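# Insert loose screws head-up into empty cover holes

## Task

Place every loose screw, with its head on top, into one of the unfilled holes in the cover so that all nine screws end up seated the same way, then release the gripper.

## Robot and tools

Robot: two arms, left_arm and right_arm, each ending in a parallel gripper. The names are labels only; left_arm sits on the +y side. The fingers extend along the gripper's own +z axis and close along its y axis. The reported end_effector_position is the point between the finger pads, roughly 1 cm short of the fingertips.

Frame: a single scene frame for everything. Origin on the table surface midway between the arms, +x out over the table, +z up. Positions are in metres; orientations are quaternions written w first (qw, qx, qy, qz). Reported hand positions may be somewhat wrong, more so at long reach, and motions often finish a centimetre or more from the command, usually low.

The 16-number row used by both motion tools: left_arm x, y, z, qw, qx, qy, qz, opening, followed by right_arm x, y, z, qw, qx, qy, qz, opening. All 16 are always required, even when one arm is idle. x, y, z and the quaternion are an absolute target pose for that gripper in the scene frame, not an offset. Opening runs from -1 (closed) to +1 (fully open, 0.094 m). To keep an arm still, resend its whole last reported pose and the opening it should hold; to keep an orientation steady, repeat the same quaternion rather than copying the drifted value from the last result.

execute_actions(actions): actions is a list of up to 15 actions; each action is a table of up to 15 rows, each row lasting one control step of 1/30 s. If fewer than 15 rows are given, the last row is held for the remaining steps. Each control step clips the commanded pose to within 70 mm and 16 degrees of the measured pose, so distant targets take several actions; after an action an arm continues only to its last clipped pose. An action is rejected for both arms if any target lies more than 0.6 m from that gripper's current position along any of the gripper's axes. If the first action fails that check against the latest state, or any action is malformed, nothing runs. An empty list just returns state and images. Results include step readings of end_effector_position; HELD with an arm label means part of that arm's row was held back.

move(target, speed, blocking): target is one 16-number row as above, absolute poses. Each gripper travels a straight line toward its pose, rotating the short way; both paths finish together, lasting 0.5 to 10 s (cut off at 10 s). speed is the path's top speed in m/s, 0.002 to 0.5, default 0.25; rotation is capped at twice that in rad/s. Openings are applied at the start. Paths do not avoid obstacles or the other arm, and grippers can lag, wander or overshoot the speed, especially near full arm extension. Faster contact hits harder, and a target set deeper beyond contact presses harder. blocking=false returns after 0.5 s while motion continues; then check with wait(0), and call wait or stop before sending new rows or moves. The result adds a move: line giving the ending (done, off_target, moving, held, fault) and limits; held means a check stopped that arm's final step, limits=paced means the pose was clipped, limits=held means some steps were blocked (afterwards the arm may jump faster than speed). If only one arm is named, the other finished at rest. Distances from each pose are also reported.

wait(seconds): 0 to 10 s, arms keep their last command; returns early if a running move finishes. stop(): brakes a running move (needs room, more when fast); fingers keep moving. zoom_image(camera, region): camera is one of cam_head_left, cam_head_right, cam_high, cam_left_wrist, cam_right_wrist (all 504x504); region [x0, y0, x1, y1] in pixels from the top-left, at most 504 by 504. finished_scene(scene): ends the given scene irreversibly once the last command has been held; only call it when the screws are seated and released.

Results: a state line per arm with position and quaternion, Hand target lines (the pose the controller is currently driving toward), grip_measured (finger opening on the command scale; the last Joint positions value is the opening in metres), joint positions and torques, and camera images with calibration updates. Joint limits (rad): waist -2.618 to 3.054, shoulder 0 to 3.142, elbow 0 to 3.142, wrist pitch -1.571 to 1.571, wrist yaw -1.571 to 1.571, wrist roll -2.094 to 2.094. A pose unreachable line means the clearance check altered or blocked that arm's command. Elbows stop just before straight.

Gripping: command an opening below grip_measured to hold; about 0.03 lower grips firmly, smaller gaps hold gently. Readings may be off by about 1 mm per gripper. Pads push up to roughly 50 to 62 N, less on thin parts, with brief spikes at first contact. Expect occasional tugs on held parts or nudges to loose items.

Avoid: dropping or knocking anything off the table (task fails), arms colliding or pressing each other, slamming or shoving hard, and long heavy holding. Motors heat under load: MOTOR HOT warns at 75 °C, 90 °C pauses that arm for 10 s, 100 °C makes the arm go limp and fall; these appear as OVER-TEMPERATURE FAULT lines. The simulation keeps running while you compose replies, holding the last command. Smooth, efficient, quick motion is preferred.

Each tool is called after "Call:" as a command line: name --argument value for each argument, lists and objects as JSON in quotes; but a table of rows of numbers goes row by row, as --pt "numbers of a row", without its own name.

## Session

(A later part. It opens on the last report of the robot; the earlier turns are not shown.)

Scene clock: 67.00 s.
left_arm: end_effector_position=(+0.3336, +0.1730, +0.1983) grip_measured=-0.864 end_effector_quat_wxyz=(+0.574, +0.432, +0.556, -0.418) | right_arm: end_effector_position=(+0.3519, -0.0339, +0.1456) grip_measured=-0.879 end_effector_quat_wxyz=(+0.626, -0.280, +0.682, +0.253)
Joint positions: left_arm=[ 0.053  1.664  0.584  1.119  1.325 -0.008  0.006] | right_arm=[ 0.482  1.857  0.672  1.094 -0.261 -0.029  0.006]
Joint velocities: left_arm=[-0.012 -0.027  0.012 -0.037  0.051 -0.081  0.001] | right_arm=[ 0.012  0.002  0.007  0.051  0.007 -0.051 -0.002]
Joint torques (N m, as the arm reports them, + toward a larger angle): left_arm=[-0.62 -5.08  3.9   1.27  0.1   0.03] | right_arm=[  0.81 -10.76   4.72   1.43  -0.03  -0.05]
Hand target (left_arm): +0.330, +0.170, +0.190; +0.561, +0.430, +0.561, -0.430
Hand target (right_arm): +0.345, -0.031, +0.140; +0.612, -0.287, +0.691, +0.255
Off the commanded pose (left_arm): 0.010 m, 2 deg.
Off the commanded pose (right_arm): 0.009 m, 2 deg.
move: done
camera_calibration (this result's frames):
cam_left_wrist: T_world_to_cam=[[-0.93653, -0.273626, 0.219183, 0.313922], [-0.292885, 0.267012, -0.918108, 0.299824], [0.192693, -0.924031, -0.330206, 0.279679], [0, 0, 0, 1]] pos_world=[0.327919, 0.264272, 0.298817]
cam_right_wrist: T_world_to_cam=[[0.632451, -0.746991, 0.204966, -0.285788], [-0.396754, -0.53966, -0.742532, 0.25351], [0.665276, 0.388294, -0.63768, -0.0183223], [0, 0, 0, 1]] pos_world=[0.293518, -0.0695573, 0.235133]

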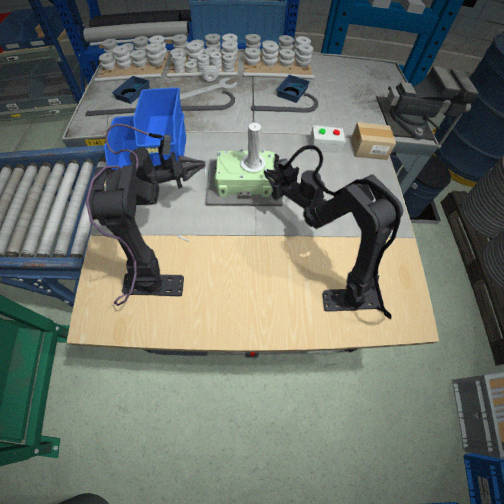

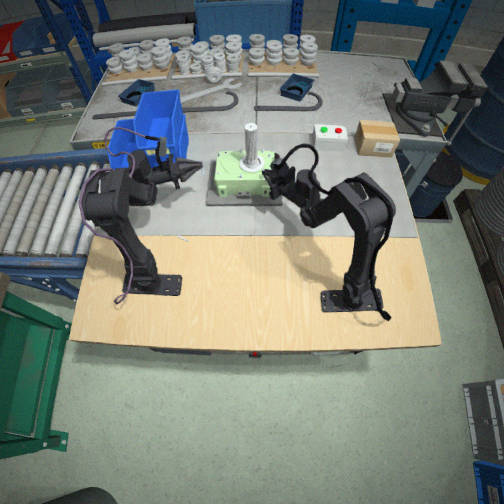

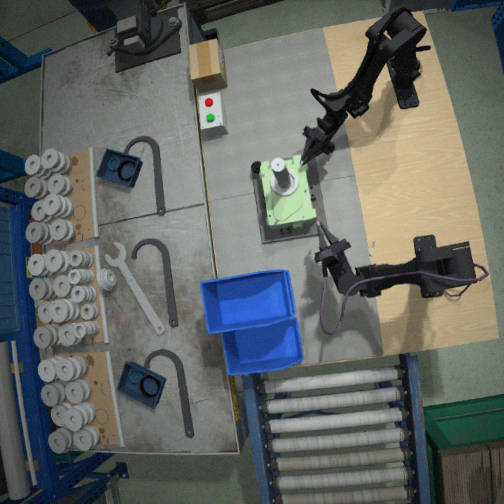

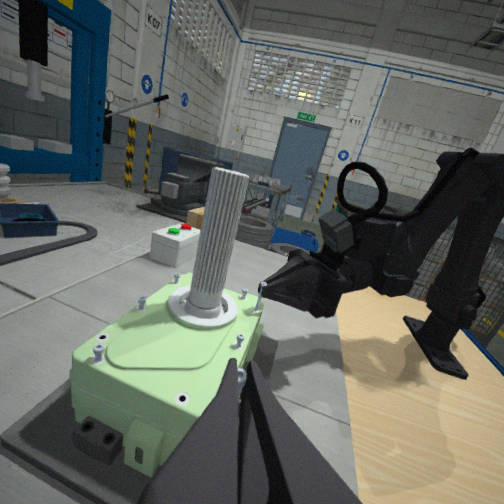

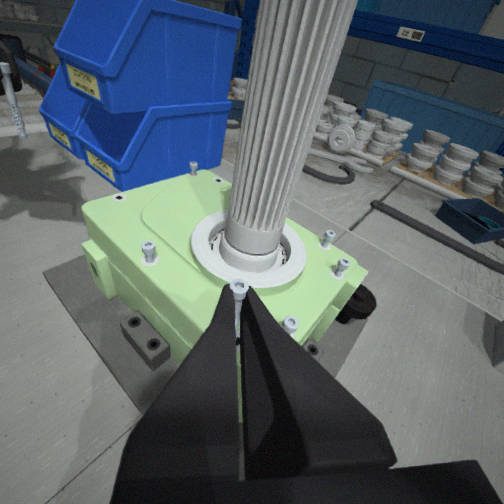

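Pressing slides it +x; press.

Call:
move --target '[0.33,0.17,0.19,0.561,0.43,0.561,-0.43,-1,0.353,-0.035,0.128,0.612,-0.287,0.692,0.254,-1]' --speed 0.01

Call:
zoom_image --camera "cam_left_wrist" --region '[220,270,300,330]'

Scene clock: 69.20 s.
left_arm: end_effector_position=(+0.3336, +0.1730, +0.1983) grip_measured=-0.864 end_effector_quat_wxyz=(+0.574, +0.432, +0.556, -0.418) | right_arm: end_effector_position=(+0.3508, -0.0320, +0.1455) grip_measured=-0.879 end_effector_quat_wxyz=(+0.628, -0.285, +0.677, +0.259)
Joint positions: left_arm=[ 0.053  1.664  0.584  1.119  1.325 -0.008  0.006] | right_arm=[ 0.48   1.867  0.672  1.114 -0.28  -0.031  0.006]
Joint velocities: left_arm=[-0.012 -0.017 -0.012  0.007 -0.022  0.007  0.   ] | right_arm=[-0.002 -0.007 -0.012  0.007  0.037  0.022  0.001]
Joint torques (N m, as the arm reports them, + toward a larger angle): left_arm=[-0.64 -5.06  3.9   1.27  0.1   0.03] | right_arm=[-0.57 -7.04  5.32  1.67 -0.08 -0.06]
Hand target (left_arm): +0.330, +0.170, +0.190; +0.561, +0.430, +0.561, -0.430
Hand target (right_arm): +0.352, -0.035, +0.128; +0.612, -0.287, +0.692, +0.254
Off the commanded pose (left_arm): 0.010 m, 2 deg.
Off the commanded pose (right_arm): 0.018 m, 3 deg.
move: off_target (right_arm)
camera_calibration (this result's frames):
cam_left_wrist: T_world_to_cam=[[-0.93653, -0.273626, 0.219183, 0.313922], [-0.292885, 0.267012, -0.918108, 0.299824], [0.192693, -0.924031, -0.330206, 0.279679], [0, 0, 0, 1]] pos_world=[0.327919, 0.264272, 0.298817]
cam_right_wrist: T_world_to_cam=[[0.643565, -0.737075, 0.206261, -0.287373], [-0.381504, -0.542535, -0.748405, 0.249411], [0.663535, 0.402959, -0.630354, -0.0183129], [0, 0, 0, 1]] pos_world=[0.292246, -0.0691219, 0.234391]

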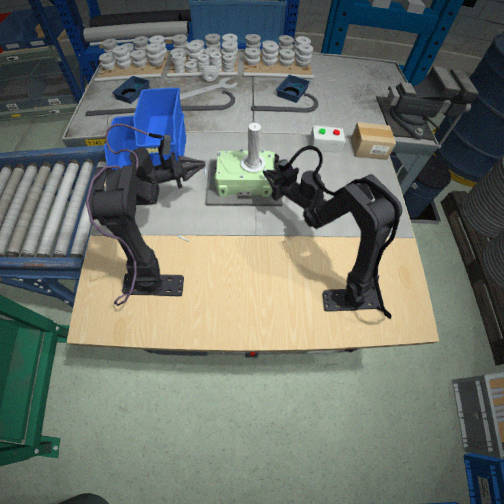

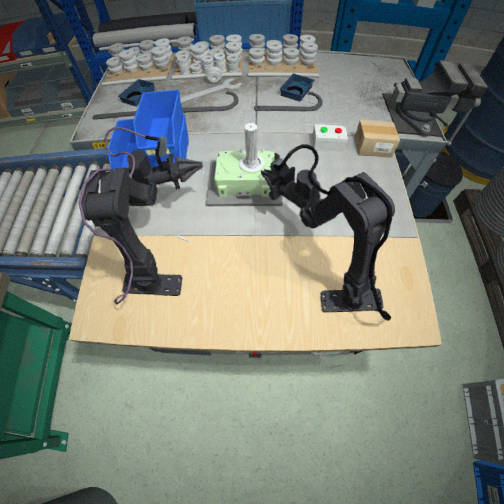

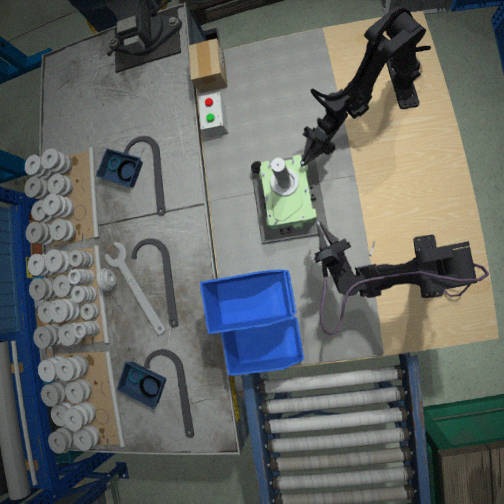

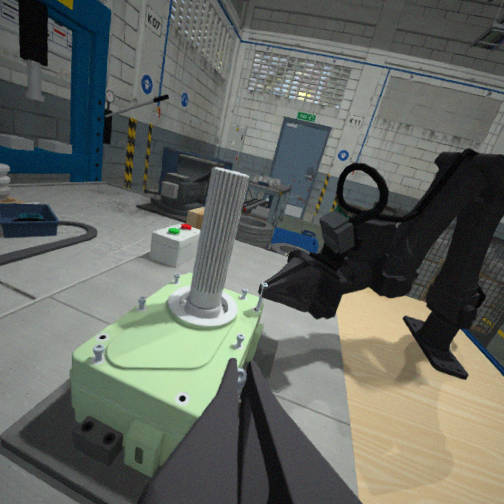

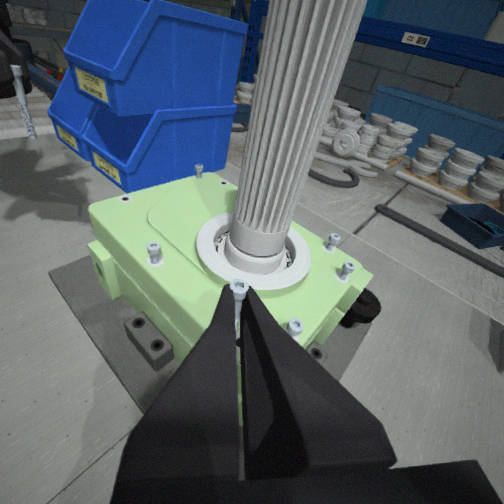

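Region (220, 270, 300, 330) of cam_left_wrist's 504x504 image, scaled by 6.300, with more detail than that image has; it fills the top 378 rows of this view, and the rest is white.

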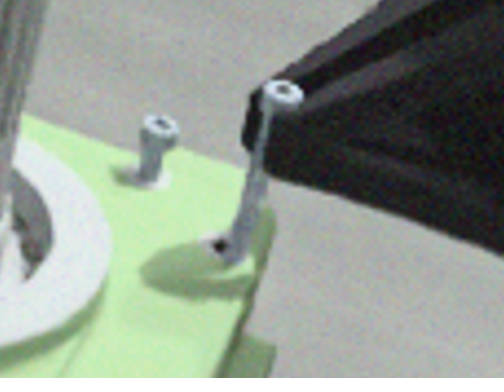

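Target ee ≈(0.3535,−0.0355); slide slowly through it under pressure.

Call:
move --target '[0.33,0.17,0.19,0.561,0.43,0.561,-0.43,-1,0.358,-0.042,0.134,0.612,-0.287,0.692,0.254,-1]' --speed 0.01

Call:
zoom_image --camera "cam_left_wrist" --region '[220,270,300,330]'

Scene clock: 71.80 s.
left_arm: end_effector_position=(+0.3336, +0.1730, +0.1983) grip_measured=-0.864 end_effector_quat_wxyz=(+0.574, +0.432, +0.556, -0.418) | right_arm: end_effector_position=(+0.3531, -0.0374, +0.1450) grip_measured=-0.879 end_effector_quat_wxyz=(+0.626, -0.288, +0.676, +0.262)
Joint positions: left_arm=[ 0.053  1.664  0.584  1.119  1.325 -0.008  0.006] | right_arm=[ 0.456  1.867  0.672  1.111 -0.314 -0.033  0.006]
Joint velocities: left_arm=[-0.002  0.002 -0.002  0.037 -0.051  0.022 -0.001] | right_arm=[-0.002 -0.022 -0.007  0.022 -0.051 -0.022 -0.   ]
Joint torques (N m, as the arm reports them, + toward a larger angle): left_arm=[-0.63 -5.08  3.88  1.27  0.1   0.03] | right_arm=[-0.86 -8.57  6.17  1.42 -0.02 -0.08]
Hand target (left_arm): +0.330, +0.170, +0.190; +0.561, +0.430, +0.561, -0.430
Hand target (right_arm): +0.357, -0.042, +0.134; +0.612, -0.287, +0.691, +0.254
Off the commanded pose (left_arm): 0.010 m, 2 deg.
Off the commanded pose (right_arm): 0.013 m, 3 deg.
move: off_target (right_arm)
camera_calibration (this result's frames):
cam_left_wrist: T_world_to_cam=[[-0.93653, -0.273626, 0.219183, 0.313922], [-0.292885, 0.267012, -0.918108, 0.299824], [0.192693, -0.924031, -0.330206, 0.279679], [0, 0, 0, 1]] pos_world=[0.327919, 0.264272, 0.298817]
cam_right_wrist: T_world_to_cam=[[0.651, -0.730698, 0.20562, -0.295067], [-0.377583, -0.546708, -0.747356, 0.2453], [0.658506, 0.40889, -0.631806, -0.0157865], [0, 0, 0, 1]] pos_world=[0.295105, -0.0750421, 0.234024]

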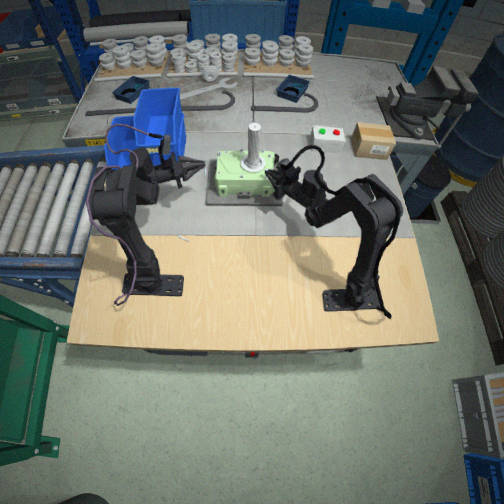

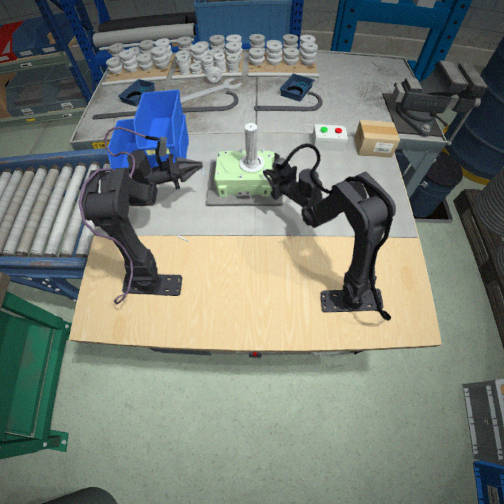

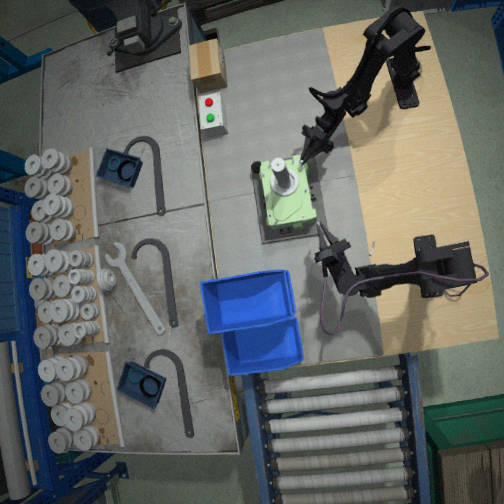

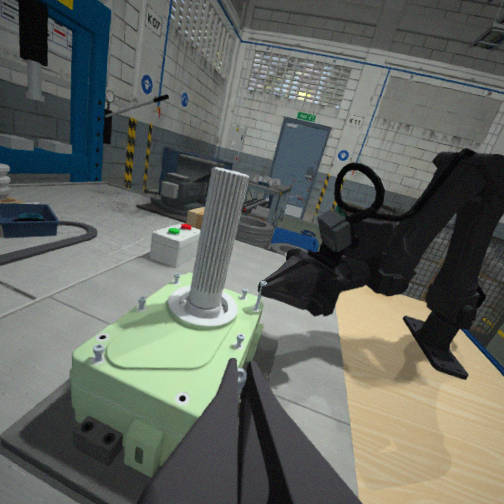

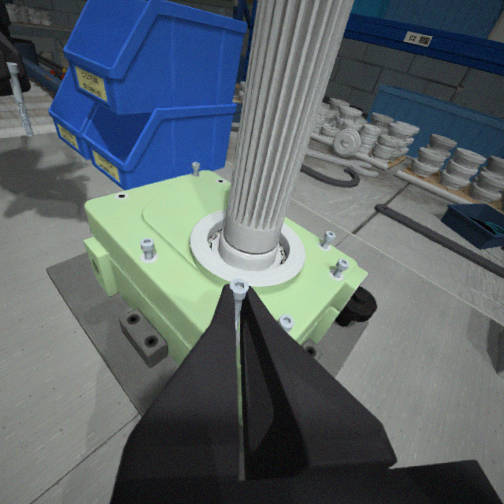

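Region (220, 270, 300, 330) of cam_left_wrist's 504x504 image, scaled by 6.300, with more detail than that image has; it fills the top 378 rows of this view, and the rest is white.

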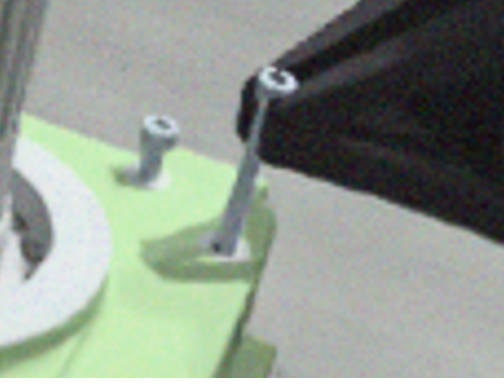

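Call:
move --target '[0.33,0.17,0.19,0.561,0.43,0.561,-0.43,-1,0.36,-0.036,0.128,0.62,-0.288,0.682,0.26,-1]' --speed 0.008

Call:
zoom_image --camera "cam_left_wrist" --region '[220,270,300,330]'

Scene clock: 74.40 s.
left_arm: end_effector_position=(+0.3336, +0.1730, +0.1983) grip_measured=-0.864 end_effector_quat_wxyz=(+0.574, +0.432, +0.556, -0.418) | right_arm: end_effector_position=(+0.3545, -0.0361, +0.1448) grip_measured=-0.879 end_effector_quat_wxyz=(+0.637, -0.288, +0.665, +0.264)
Joint positions: left_arm=[ 0.053  1.664  0.584  1.119  1.325 -0.008  0.006] | right_arm=[ 0.456  1.902  0.672  1.177 -0.317 -0.033  0.006]
Joint velocities: left_arm=[-0.002  0.027 -0.007  0.007  0.022 -0.007  0.001] | right_arm=[ 0.012  0.017 -0.002 -0.037 -0.037 -0.022 -0.001]
Joint torques (N m, as the arm reports them, + toward a larger angle): left_arm=[-0.61 -5.08  3.91  1.27  0.09  0.03] | right_arm=[-0.26 -6.77  6.59  1.5  -0.01 -0.01]
Hand target (left_arm): +0.330, +0.170, +0.190; +0.561, +0.430, +0.561, -0.430
Hand target (right_arm): +0.359, -0.037, +0.128; +0.620, -0.288, +0.682, +0.260
Off the commanded pose (left_arm): 0.010 m, 2 deg.
Off the commanded pose (right_arm): 0.018 m, 3 deg.
move: off_target (right_arm)
camera_calibration (this result's frames):
cam_left_wrist: T_world_to_cam=[[-0.93653, -0.273626, 0.219183, 0.313922], [-0.292885, 0.267012, -0.918108, 0.299824], [0.192693, -0.924031, -0.330206, 0.279679], [0, 0, 0, 1]] pos_world=[0.327919, 0.264272, 0.298817]
cam_right_wrist: T_world_to_cam=[[0.647383, -0.731844, 0.212837, -0.294778], [-0.354806, -0.536532, -0.765667, 0.241356], [0.674542, 0.420164, -0.607005, -0.0262166], [0, 0, 0, 1]] pos_world=[0.294153, -0.075221, 0.231624]

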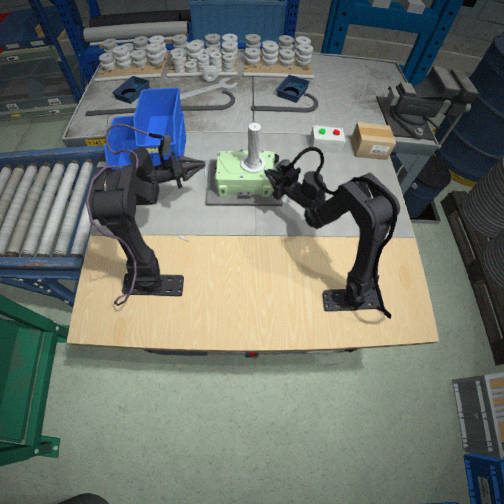

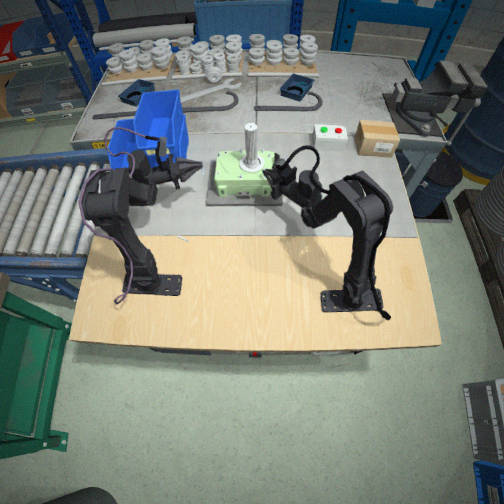

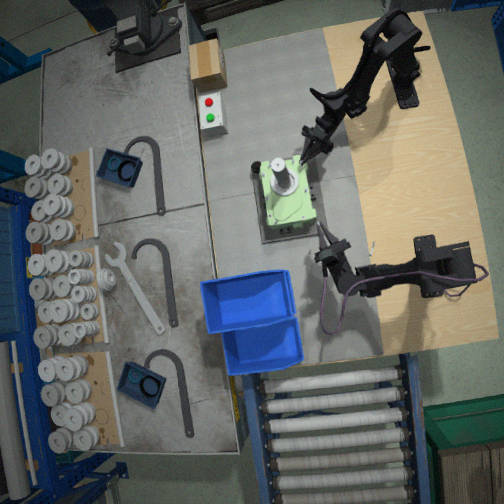

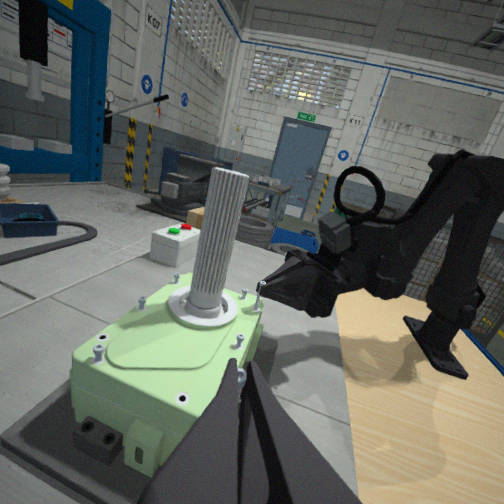

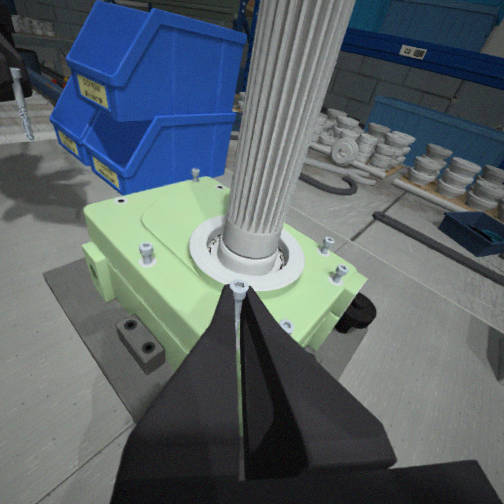

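Region (220, 270, 300, 330) of cam_left_wrist's 504x504 image, scaled by 6.300, with more detail than that image has; it fills the top 378 rows of this view, and the rest is white.

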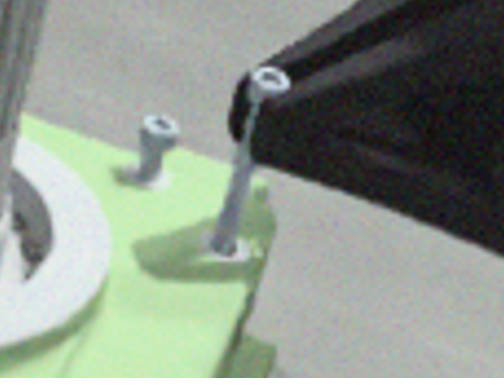

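Call:
move --target '[0.33,0.17,0.19,0.561,0.43,0.561,-0.43,-1,0.354,-0.037,0.132,0.594,-0.293,0.708,0.246,-1]' --speed 0.02

Call:
zoom_image --camera "cam_left_wrist" --region '[220,270,300,330]'

Scene clock: 77.97 s.
left_arm: end_effector_position=(+0.3336, +0.1730, +0.1983) grip_measured=-0.864 end_effector_quat_wxyz=(+0.574, +0.432, +0.556, -0.418) | right_arm: end_effector_position=(+0.3542, -0.0371, +0.1447) grip_measured=-0.879 end_effector_quat_wxyz=(+0.618, -0.292, +0.684, +0.255)
Joint positions: left_arm=[ 0.053  1.664  0.584  1.119  1.325 -0.008  0.006] | right_arm=[ 0.459  1.846  0.684  1.05  -0.305 -0.045  0.006]
Joint velocities: left_arm=[-0.032 -0.007  0.017 -0.051 -0.066  0.081 -0.   ] | right_arm=[ 0.012 -0.007 -0.017  0.007  0.037  0.051 -0.001]
Joint torques (N m, as the arm reports them, + toward a larger angle): left_arm=[-0.62 -5.08  3.89  1.27  0.1   0.03] | right_arm=[ 0.48 -9.89  6.33  1.02  0.1  -0.1 ]
Hand target (left_arm): +0.330, +0.170, +0.190; +0.561, +0.430, +0.561, -0.430
Hand target (right_arm): +0.354, -0.037, +0.132; +0.595, -0.293, +0.707, +0.247
Off the commanded pose (left_arm): 0.010 m, 2 deg.
Off the commanded pose (right_arm): 0.013 m, 4 deg.
move: off_target (right_arm)
camera_calibration (this result's frames):
cam_left_wrist: T_world_to_cam=[[-0.93653, -0.273626, 0.219183, 0.313922], [-0.292885, 0.267012, -0.918108, 0.299824], [0.192693, -0.924031, -0.330206, 0.279679], [0, 0, 0, 1]] pos_world=[0.327919, 0.264272, 0.298817]
cam_right_wrist: T_world_to_cam=[[0.650721, -0.729219, 0.211664, -0.296178], [-0.392027, -0.561374, -0.728816, 0.247561], [0.650289, 0.391278, -0.651172, -0.0117407], [0, 0, 0, 1]] pos_world=[0.297414, -0.0724101, 0.235471]

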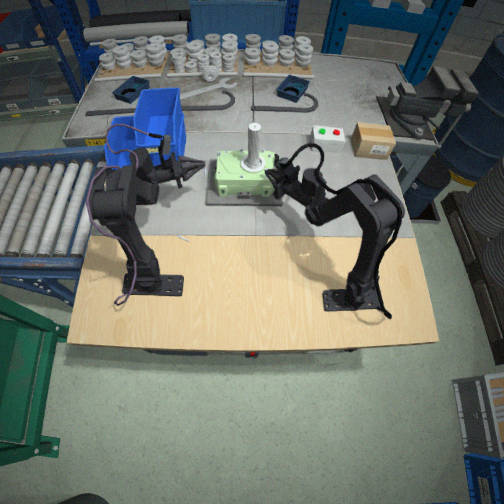

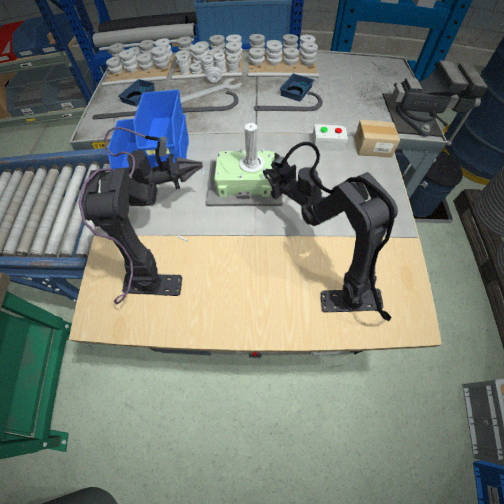

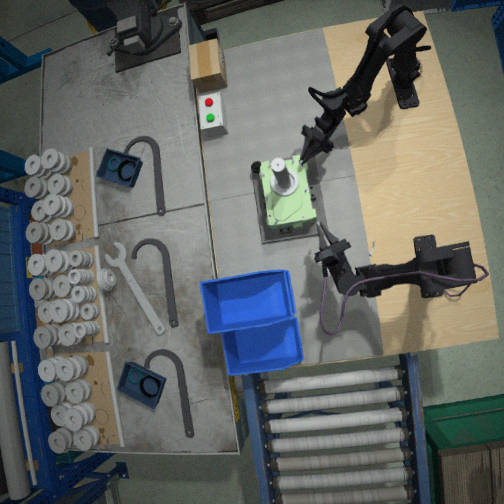

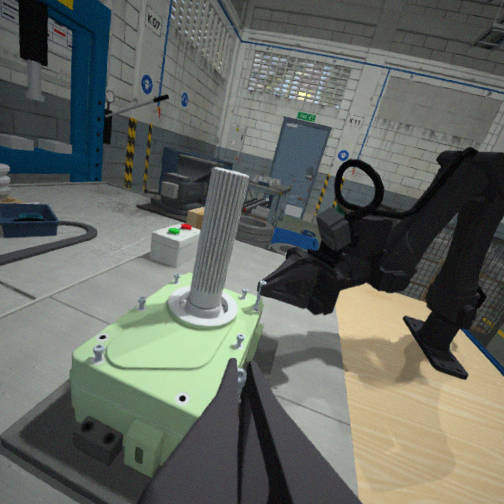

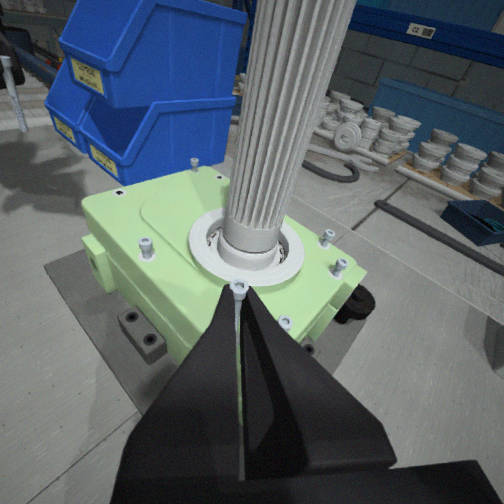

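Region (220, 270, 300, 330) of cam_left_wrist's 504x504 image, scaled by 6.300, with more detail than that image has; it fills the top 378 rows of this view, and the rest is white.

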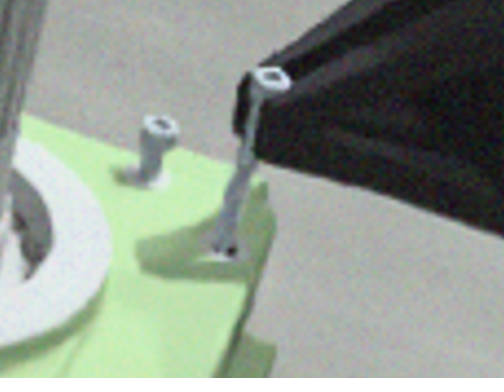

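Needs ~+1.5 mm y.

Call:
move --target '[0.33,0.17,0.19,0.561,0.43,0.561,-0.43,-1,0.353,-0.030,0.132,0.594,-0.293,0.708,0.246,-1]' --speed 0.02

Call:
zoom_image --camera "cam_left_wrist" --region '[220,270,300,330]'

Scene clock: 80.00 s.
left_arm: end_effector_position=(+0.3336, +0.1730, +0.1983) grip_measured=-0.864 end_effector_quat_wxyz=(+0.574, +0.432, +0.556, -0.418) | right_arm: end_effector_position=(+0.3558, -0.0347, +0.1448) grip_measured=-0.879 end_effector_quat_wxyz=(+0.619, -0.286, +0.689, +0.247)
Joint positions: left_arm=[ 0.053  1.664  0.584  1.119  1.325 -0.008  0.006] | right_arm=[ 0.474  1.846  0.693  1.036 -0.269 -0.045  0.006]
Joint velocities: left_arm=[-0.002 -0.022  0.002  0.007 -0.007 -0.007 -0.001] | right_arm=[-0.002 -0.002 -0.022 -0.051  0.037 -0.051 -0.001]
Joint torques (N m, as the arm reports them, + toward a larger angle): left_arm=[-0.62 -5.07  3.91  1.27  0.1   0.03] | right_arm=[ 0.76 -9.41  6.54  1.16  0.01 -0.03]
Hand target (left_arm): +0.330, +0.170, +0.190; +0.561, +0.430, +0.561, -0.430
Hand target (right_arm): +0.353, -0.030, +0.132; +0.595, -0.292, +0.707, +0.247
Off the commanded pose (left_arm): 0.010 m, 2 deg.
Off the commanded pose (right_arm): 0.014 m, 4 deg.
move: off_target (right_arm)
camera_calibration (this result's frames):
cam_left_wrist: T_world_to_cam=[[-0.93653, -0.273626, 0.219183, 0.313922], [-0.292885, 0.267012, -0.918108, 0.299824], [0.192693, -0.924031, -0.330206, 0.279679], [0, 0, 0, 1]] pos_world=[0.327919, 0.264272, 0.298817]
cam_right_wrist: T_world_to_cam=[[0.635905, -0.741312, 0.214666, -0.291097], [-0.40511, -0.55737, -0.724724, 0.253783], [0.656895, 0.373893, -0.654747, -0.0161253], [0, 0, 0, 1]] pos_world=[0.298513, -0.0683136, 0.235853]

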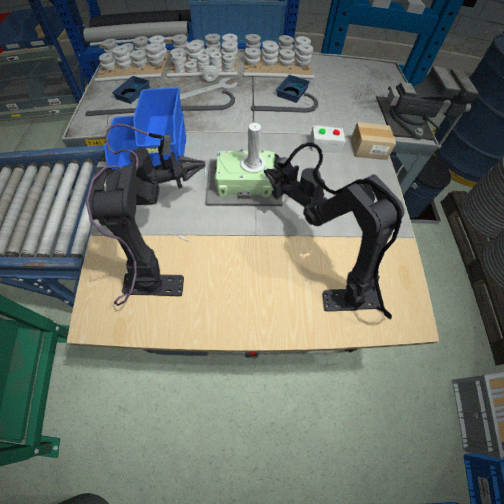

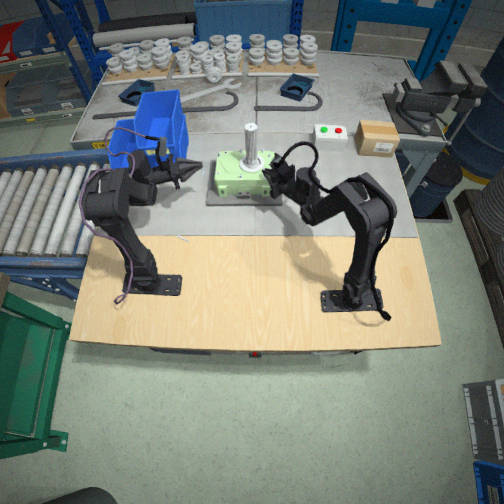

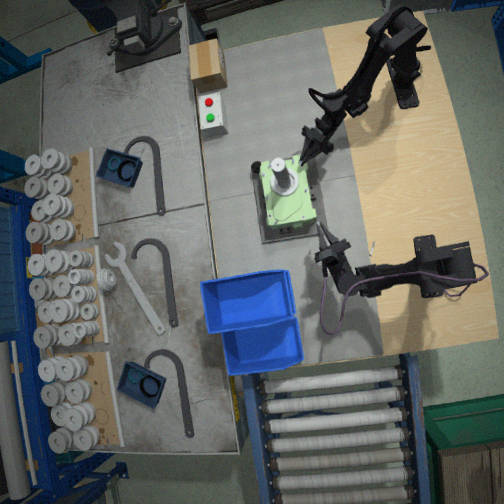

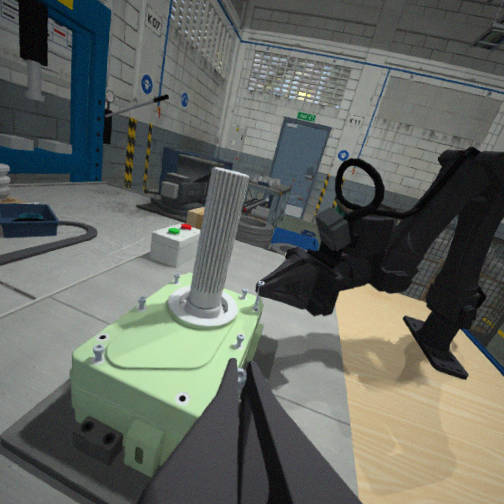

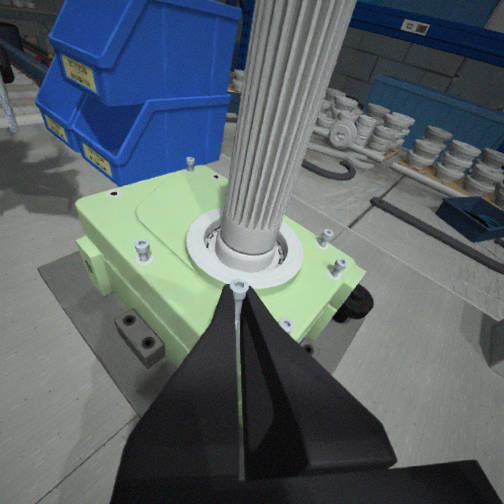

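Region (220, 270, 300, 330) of cam_left_wrist's 504x504 image, scaled by 6.300, with more detail than that image has; it fills the top 378 rows of this view, and the rest is white.

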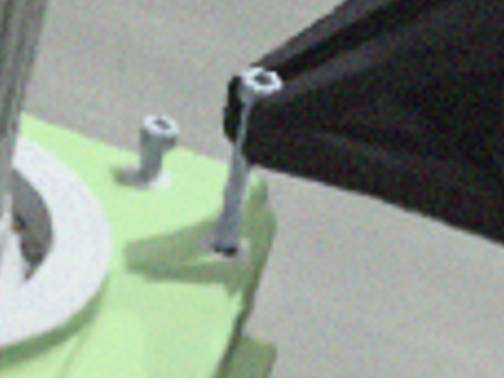

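Call:
execute_actions --actions '[[[0.33,0.17,0.19,0.561,0.43,0.561,-0.43,-1,0.352,-0.031,0.13,0.594,-0.293,0.708,0.246,-1]],[[0.33,0.17,0.19,0.561,0.43,0.561,-0.43,-1,0.351,-0.031,0.13,0.594,-0.293,0.708,0.246,-1]],[[0.33,0.17,0.19,0.561,0.43,0.561,-0.43,-1,0.35,-0.031,0.13,0.594,-0.293,0.708,0.246,-1]],[[0.33,0.17,0.19,0.561,0.43,0.561,-0.43,-1,0.349,-0.031,0.13,0.594,-0.293,0.708,0.246,-1]],[[0.33,0.17,0.19,0.561,0.43,0.561,-0.43,-1,0.348,-0.031,0.13,0.594,-0.293,0.708,0.246,-1]],[[0.33,0.17,0.19,0.561,0.43,0.561,-0.43,-1,0.347,-0.031,0.13,0.594,-0.293,0.708,0.246,-1]],[[0.33,0.17,0.19,0.561,0.43,0.561,-0.43,-1,0.346,-0.031,0.13,0.594,-0.293,0.708,0.246,-1]]]'

Call:
zoom_image --camera "cam_left_wrist" --region '[220,270,300,330]'

Scene clock: 83.67 s.
left_arm: end_effector_position=(+0.3336, +0.1730, +0.1983) grip_measured=-0.864 end_effector_quat_wxyz=(+0.574, +0.432, +0.556, -0.418) | right_arm: end_effector_position=(+0.3559, -0.0342, +0.1446) grip_measured=-0.879 end_effector_quat_wxyz=(+0.620, -0.284, +0.690, +0.243)
Joint positions: left_arm=[ 0.053  1.664  0.584  1.119  1.325 -0.008  0.006] | right_arm=[ 0.481  1.846  0.693  1.036 -0.254 -0.045  0.006]
Joint velocities: left_arm=[-0.012 -0.007 -0.007  0.037 -0.11  -0.051  0.   ] | right_arm=[-0.017 -0.007  0.007 -0.022  0.022 -0.007  0.001]
Joint torques (N m, as the arm reports them, + toward a larger angle): left_arm=[-0.61 -5.07  3.89  1.27  0.1   0.03] | right_arm=[  0.94 -10.34   4.3    1.31  -0.08  -0.01]
Hand target (left_arm): +0.330, +0.170, +0.190; +0.561, +0.430, +0.561, -0.430
Hand target (right_arm): +0.346, -0.031, +0.130; +0.594, -0.293, +0.707, +0.246
Off the commanded pose (left_arm): 0.010 m, 2 deg.
Off the commanded pose (right_arm): 0.018 m, 4 deg.
Step readings (end_effector_position; steps 1 to 15: 1st action; 16 to 30: 2nd action; 31 to 45: 3rd action; 46 to 60: 4th action; 61 to 75: 5th action; 76 to 90: 6th action; 91 to 105: 7th action):
0: left_arm (+0.3336, +0.1730, +0.1983) | right_arm (+0.3558, -0.0347, +0.1447)
1: left_arm (+0.3336, +0.1730, +0.1983) | right_arm (+0.3558, -0.0347, +0.1447)
2: left_arm (+0.3336, +0.1730, +0.1983) | right_arm (+0.3558, -0.0347, +0.1447)
4: left_arm (+0.3336, +0.1730, +0.1983) | right_arm (+0.3558, -0.0347, +0.1447)
8: left_arm (+0.3336, +0.1730, +0.1983) | right_arm (+0.3558, -0.0347, +0.1447)
15: left_arm (+0.3336, +0.1730, +0.1983) | right_arm (+0.3558, -0.0347, +0.1447)
16: left_arm (+0.3336, +0.1730, +0.1983) | right_arm (+0.3558, -0.0347, +0.1447)
17: left_arm (+0.3336, +0.1730, +0.1983) | right_arm (+0.3558, -0.0347, +0.1447)
19: left_arm (+0.3336, +0.1730, +0.1983) | right_arm (+0.3558, -0.0347, +0.1447)
23: left_arm (+0.3336, +0.1730, +0.1983) | right_arm (+0.3558, -0.0347, +0.1447)
30: left_arm (+0.3336, +0.1730, +0.1983) | right_arm (+0.3558, -0.0347, +0.1447)
31: left_arm (+0.3336, +0.1730, +0.1983) | right_arm (+0.3558, -0.0347, +0.1447)
32: left_arm (+0.3336, +0.1730, +0.1983) | right_arm (+0.3558, -0.0347, +0.1447)
34: left_arm (+0.3336, +0.1730, +0.1983) | right_arm (+0.3558, -0.0347, +0.1447)
38: left_arm (+0.3336, +0.1730, +0.1983) | right_arm (+0.3558, -0.0347, +0.1447)
45: left_arm (+0.3336, +0.1730, +0.1983) | right_arm (+0.3558, -0.0347, +0.1447)
46: left_arm (+0.3336, +0.1730, +0.1983) | right_arm (+0.3558, -0.0347, +0.1447)
47: left_arm (+0.3336, +0.1730, +0.1983) | right_arm (+0.3558, -0.0347, +0.1447)
49: left_arm (+0.3336, +0.1730, +0.1983) | right_arm (+0.3558, -0.0345, +0.1446)
53: left_arm (+0.3336, +0.1730, +0.1983) | right_arm (+0.3559, -0.0345, +0.1446)
60: left_arm (+0.3336, +0.1730, +0.1983) | right_arm (+0.3559, -0.0346, +0.1446)
61: left_arm (+0.3336, +0.1730, +0.1983) | right_arm (+0.3558, -0.0345, +0.1446)
62: left_arm (+0.3336, +0.1730, +0.1983) | right_arm (+0.3558, -0.0344, +0.1446)
64: left_arm (+0.3336, +0.1730, +0.1983) | right_arm (+0.3559, -0.0344, +0.1446)
68: left_arm (+0.3336, +0.1730, +0.1983) | right_arm (+0.3559, -0.0344, +0.1446)
75: left_arm (+0.3336, +0.1730, +0.1983) | right_arm (+0.3559, -0.0344, +0.1446)
76: left_arm (+0.3336, +0.1730, +0.1983) | right_arm (+0.3559, -0.0344, +0.1446)
77: left_arm (+0.3336, +0.1730, +0.1983) | right_arm (+0.3559, -0.0343, +0.1446)
79: left_arm (+0.3336, +0.1730, +0.1983) | right_arm (+0.3559, -0.0343, +0.1446)
83: left_arm (+0.3336, +0.1730, +0.1983) | right_arm (+0.3559, -0.0343, +0.1446)
90: left_arm (+0.3336, +0.1730, +0.1983) | right_arm (+0.3560, -0.0344, +0.1446)
91: left_arm (+0.3336, +0.1730, +0.1983) | right_arm (+0.3559, -0.0342, +0.1446)
92: left_arm (+0.3336, +0.1730, +0.1983) | right_arm (+0.3559, -0.0342, +0.1446)
94: left_arm (+0.3336, +0.1730, +0.1983) | right_arm (+0.3559, -0.0342, +0.1446)
98: left_arm (+0.3336, +0.1730, +0.1983) | right_arm (+0.3560, -0.0343, +0.1446)
105: end_effector_position above
camera_calibration (this result's frames):
cam_left_wrist: T_world_to_cam=[[-0.93653, -0.273626, 0.219183, 0.313922], [-0.292885, 0.267012, -0.918108, 0.299824], [0.192693, -0.924031, -0.330206, 0.279679], [0, 0, 0, 1]] pos_world=[0.327919, 0.264272, 0.298817]
cam_right_wrist: T_world_to_cam=[[0.629345, -0.74643, 0.216258, -0.288814], [-0.409564, -0.555075, -0.723982, 0.255573], [0.660441, 0.367063, -0.655044, -0.0179829], [0, 0, 0, 1]] pos_world=[0.298314, -0.0671166, 0.235709]

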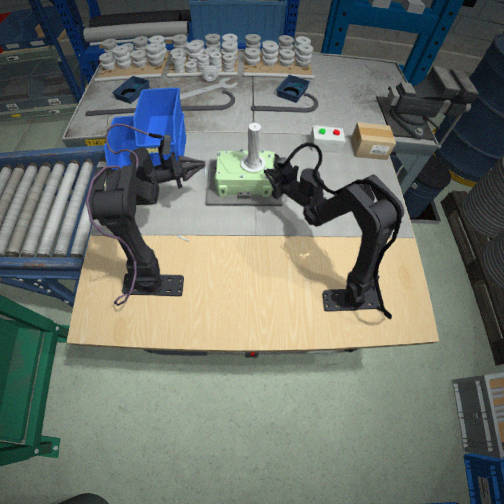

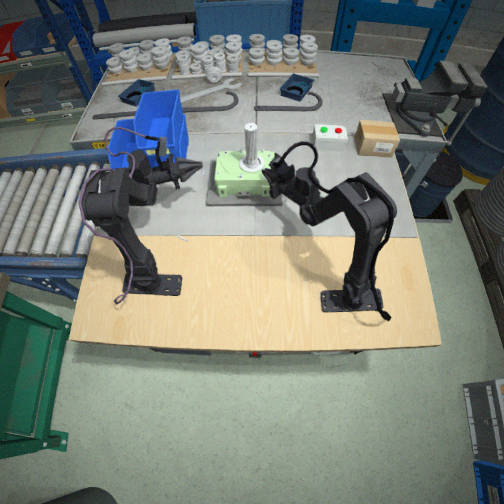

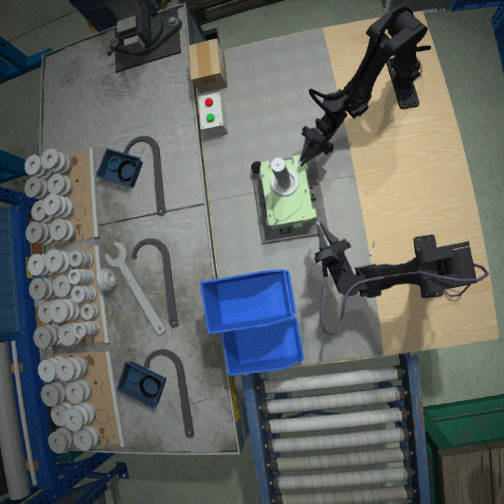

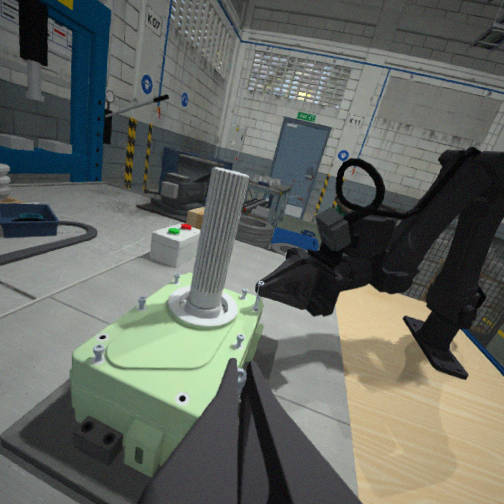

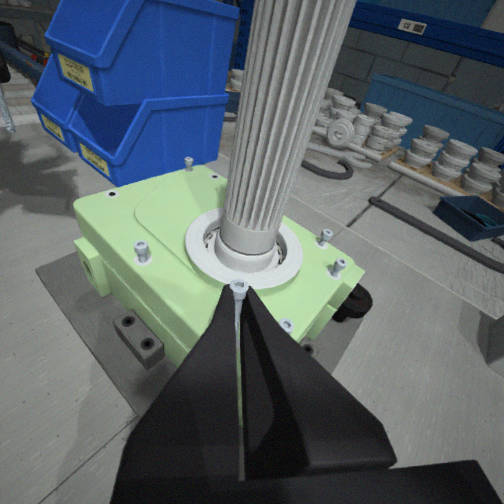

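Region (220, 270, 300, 330) of cam_left_wrist's 504x504 image, scaled by 6.300, with more detail than that image has; it fills the top 378 rows of this view, and the rest is white.

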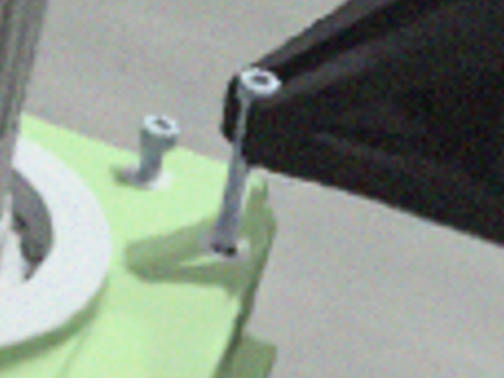

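Call:
execute_actions --actions '[[[0.33,0.17,0.19,0.561,0.43,0.561,-0.43,-1,0.345,-0.029,0.13,0.594,-0.293,0.708,0.246,-1]],[[0.33,0.17,0.19,0.561,0.43,0.561,-0.43,-1,0.344,-0.028,0.13,0.594,-0.293,0.708,0.246,-1]],[[0.33,0.17,0.19,0.561,0.43,0.561,-0.43,-1,0.343,-0.027,0.13,0.594,-0.293,0.708,0.246,-1]],[[0.33,0.17,0.19,0.561,0.43,0.561,-0.43,-1,0.342,-0.026,0.13,0.594,-0.293,0.708,0.246,-1]],[[0.33,0.17,0.19,0.561,0.43,0.561,-0.43,-1,0.341,-0.025,0.13,0.594,-0.293,0.708,0.246,-1]]]'

Call:
zoom_image --camera "cam_left_wrist" --region '[220,270,300,330]'

Scene clock: 86.37 s.
left_arm: end_effector_position=(+0.3336, +0.1730, +0.1983) grip_measured=-0.864 end_effector_quat_wxyz=(+0.574, +0.432, +0.556, -0.418) | right_arm: end_effector_position=(+0.3556, -0.0325, +0.1410) grip_measured=-0.879 end_effector_quat_wxyz=(+0.618, -0.278, +0.698, +0.233)
Joint positions: left_arm=[ 0.053  1.664  0.584  1.119  1.325 -0.008  0.006] | right_arm=[ 0.499  1.846  0.693  1.022 -0.211 -0.046  0.006]
Joint velocities: left_arm=[ 0.002 -0.012  0.012  0.081 -0.081  0.051  0.001] | right_arm=[-0.017  0.002 -0.002 -0.022 -0.007  0.022 -0.   ]
Joint torques (N m, as the arm reports them, + toward a larger angle): left_arm=[-0.62 -5.09  3.89  1.27  0.1   0.03] | right_arm=[  1.33 -10.58   4.     1.47  -0.23   0.05]
Hand target (left_arm): +0.330, +0.170, +0.190; +0.561, +0.430, +0.561, -0.430
Hand target (right_arm): +0.341, -0.025, +0.130; +0.594, -0.293, +0.708, +0.246
Off the commanded pose (left_arm): 0.010 m, 2 deg.
Off the commanded pose (right_arm): 0.020 m, 4 deg.
Step readings (end_effector_position; steps 1 to 15: 1st action; 16 to 30: 2nd action; 31 to 45: 3rd action; 46 to 60: 4th action; 61 to 75: 5th action):
0: left_arm (+0.3336, +0.1730, +0.1983) | right_arm (+0.3559, -0.0342, +0.1446)
1: left_arm (+0.3336, +0.1730, +0.1983) | right_arm (+0.3559, -0.0340, +0.1446)
2: left_arm (+0.3336, +0.1730, +0.1983) | right_arm (+0.3554, -0.0335, +0.1443)
4: left_arm (+0.3336, +0.1730, +0.1983) | right_arm (+0.3553, -0.0333, +0.1423)
8: left_arm (+0.3336, +0.1730, +0.1983) | right_arm (+0.3553, -0.0335, +0.1412)
15: left_arm (+0.3336, +0.1730, +0.1983) | right_arm (+0.3553, -0.0334, +0.1412)
16: left_arm (+0.3336, +0.1730, +0.1983) | right_arm (+0.3553, -0.0334, +0.1412)
17: left_arm (+0.3336, +0.1730, +0.1983) | right_arm (+0.3553, -0.0333, +0.1412)
19: left_arm (+0.3336, +0.1730, +0.1983) | right_arm (+0.3553, -0.0332, +0.1412)
23: left_arm (+0.3336, +0.1730, +0.1983) | right_arm (+0.3553, -0.0332, +0.1412)
30: left_arm (+0.3336, +0.1730, +0.1983) | right_arm (+0.3554, -0.0332, +0.1412)
31: left_arm (+0.3336, +0.1730, +0.1983) | right_arm (+0.3554, -0.0332, +0.1412)
32: left_arm (+0.3336, +0.1730, +0.1983) | right_arm (+0.3554, -0.0331, +0.1411)
34: left_arm (+0.3336, +0.1730, +0.1983) | right_arm (+0.3554, -0.0330, +0.1411)
38: left_arm (+0.3336, +0.1730, +0.1983) | right_arm (+0.3555, -0.0330, +0.1411)
45: left_arm (+0.3336, +0.1730, +0.1983) | right_arm (+0.3554, -0.0329, +0.1411)
46: left_arm (+0.3336, +0.1730, +0.1983) | right_arm (+0.3554, -0.0329, +0.1411)
47: left_arm (+0.3336, +0.1730, +0.1983) | right_arm (+0.3554, -0.0328, +0.1411)
49: left_arm (+0.3336, +0.1730, +0.1983) | right_arm (+0.3555, -0.0329, +0.1411)
53: left_arm (+0.3336, +0.1730, +0.1983) | right_arm (+0.3556, -0.0328, +0.1411)
60: left_arm (+0.3336, +0.1730, +0.1983) | right_arm (+0.3556, -0.0328, +0.1411)
61: left_arm (+0.3336, +0.1730, +0.1983) | right_arm (+0.3555, -0.0326, +0.1411)
62: left_arm (+0.3336, +0.1730, +0.1983) | right_arm (+0.3555, -0.0326, +0.1411)
64: left_arm (+0.3336, +0.1730, +0.1983) | right_arm (+0.3556, -0.0326, +0.1411)
68: left_arm (+0.3336, +0.1730, +0.1983) | right_arm (+0.3556, -0.0326, +0.1410)
75: end_effector_position above
camera_calibration (this result's frames):
cam_left_wrist: T_world_to_cam=[[-0.93653, -0.273626, 0.219183, 0.313922], [-0.292885, 0.267012, -0.918108, 0.299824], [0.192693, -0.924031, -0.330206, 0.279679], [0, 0, 0, 1]] pos_world=[0.327919, 0.264272, 0.298817]
cam_right_wrist: T_world_to_cam=[[0.613515, -0.7586, 0.219375, -0.281826], [-0.429203, -0.553515, -0.713727, 0.259383], [0.66286, 0.343726, -0.665183, -0.0208826], [0, 0, 0, 1]] pos_world=[0.298074, -0.0630426, 0.233063]

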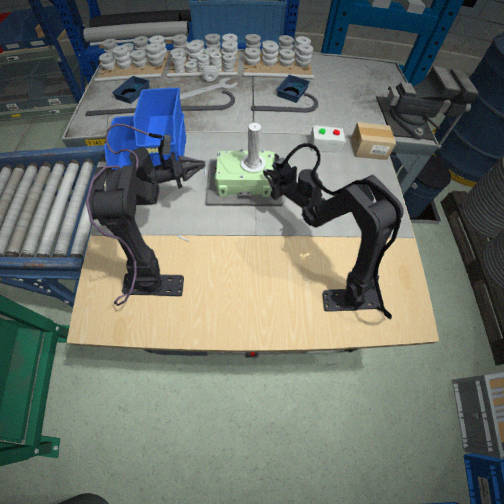

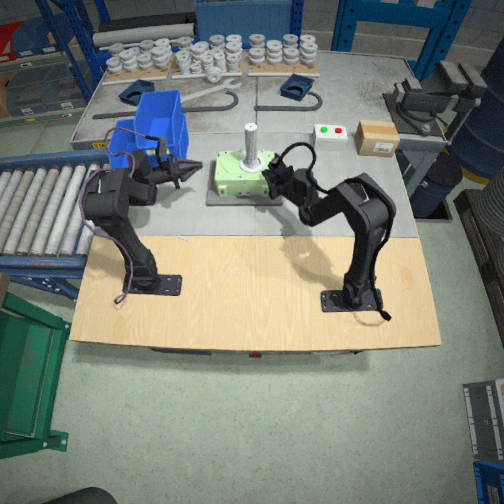

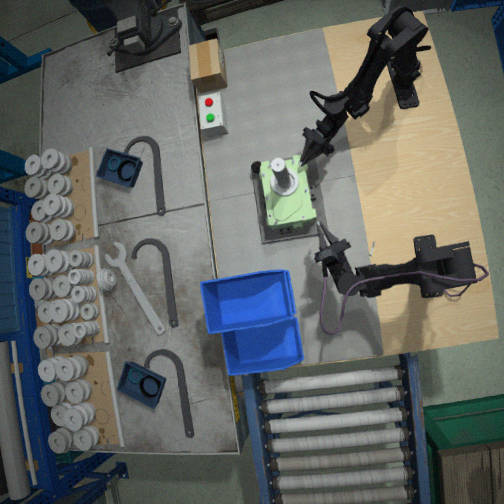

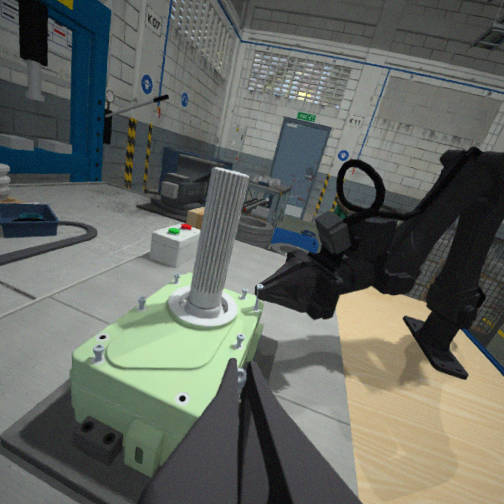

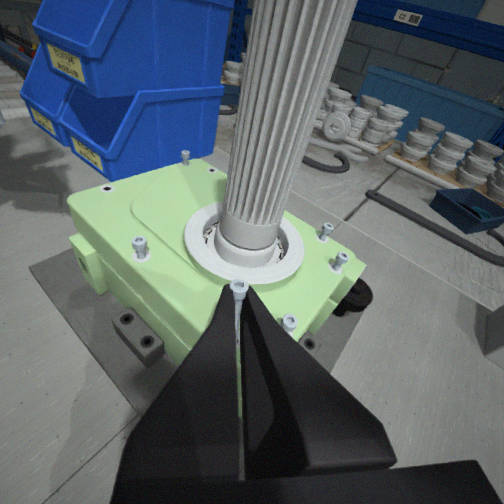

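Region (220, 270, 300, 330) of cam_left_wrist's 504x504 image, scaled by 6.300, with more detail than that image has; it fills the top 378 rows of this view, and the rest is white.

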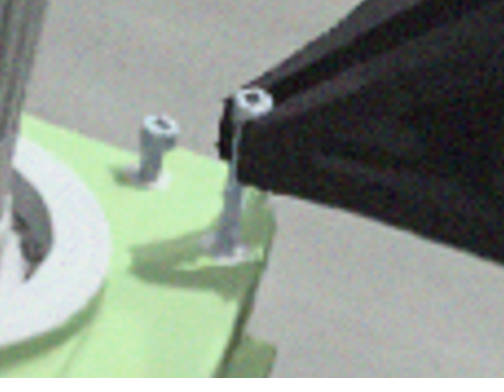

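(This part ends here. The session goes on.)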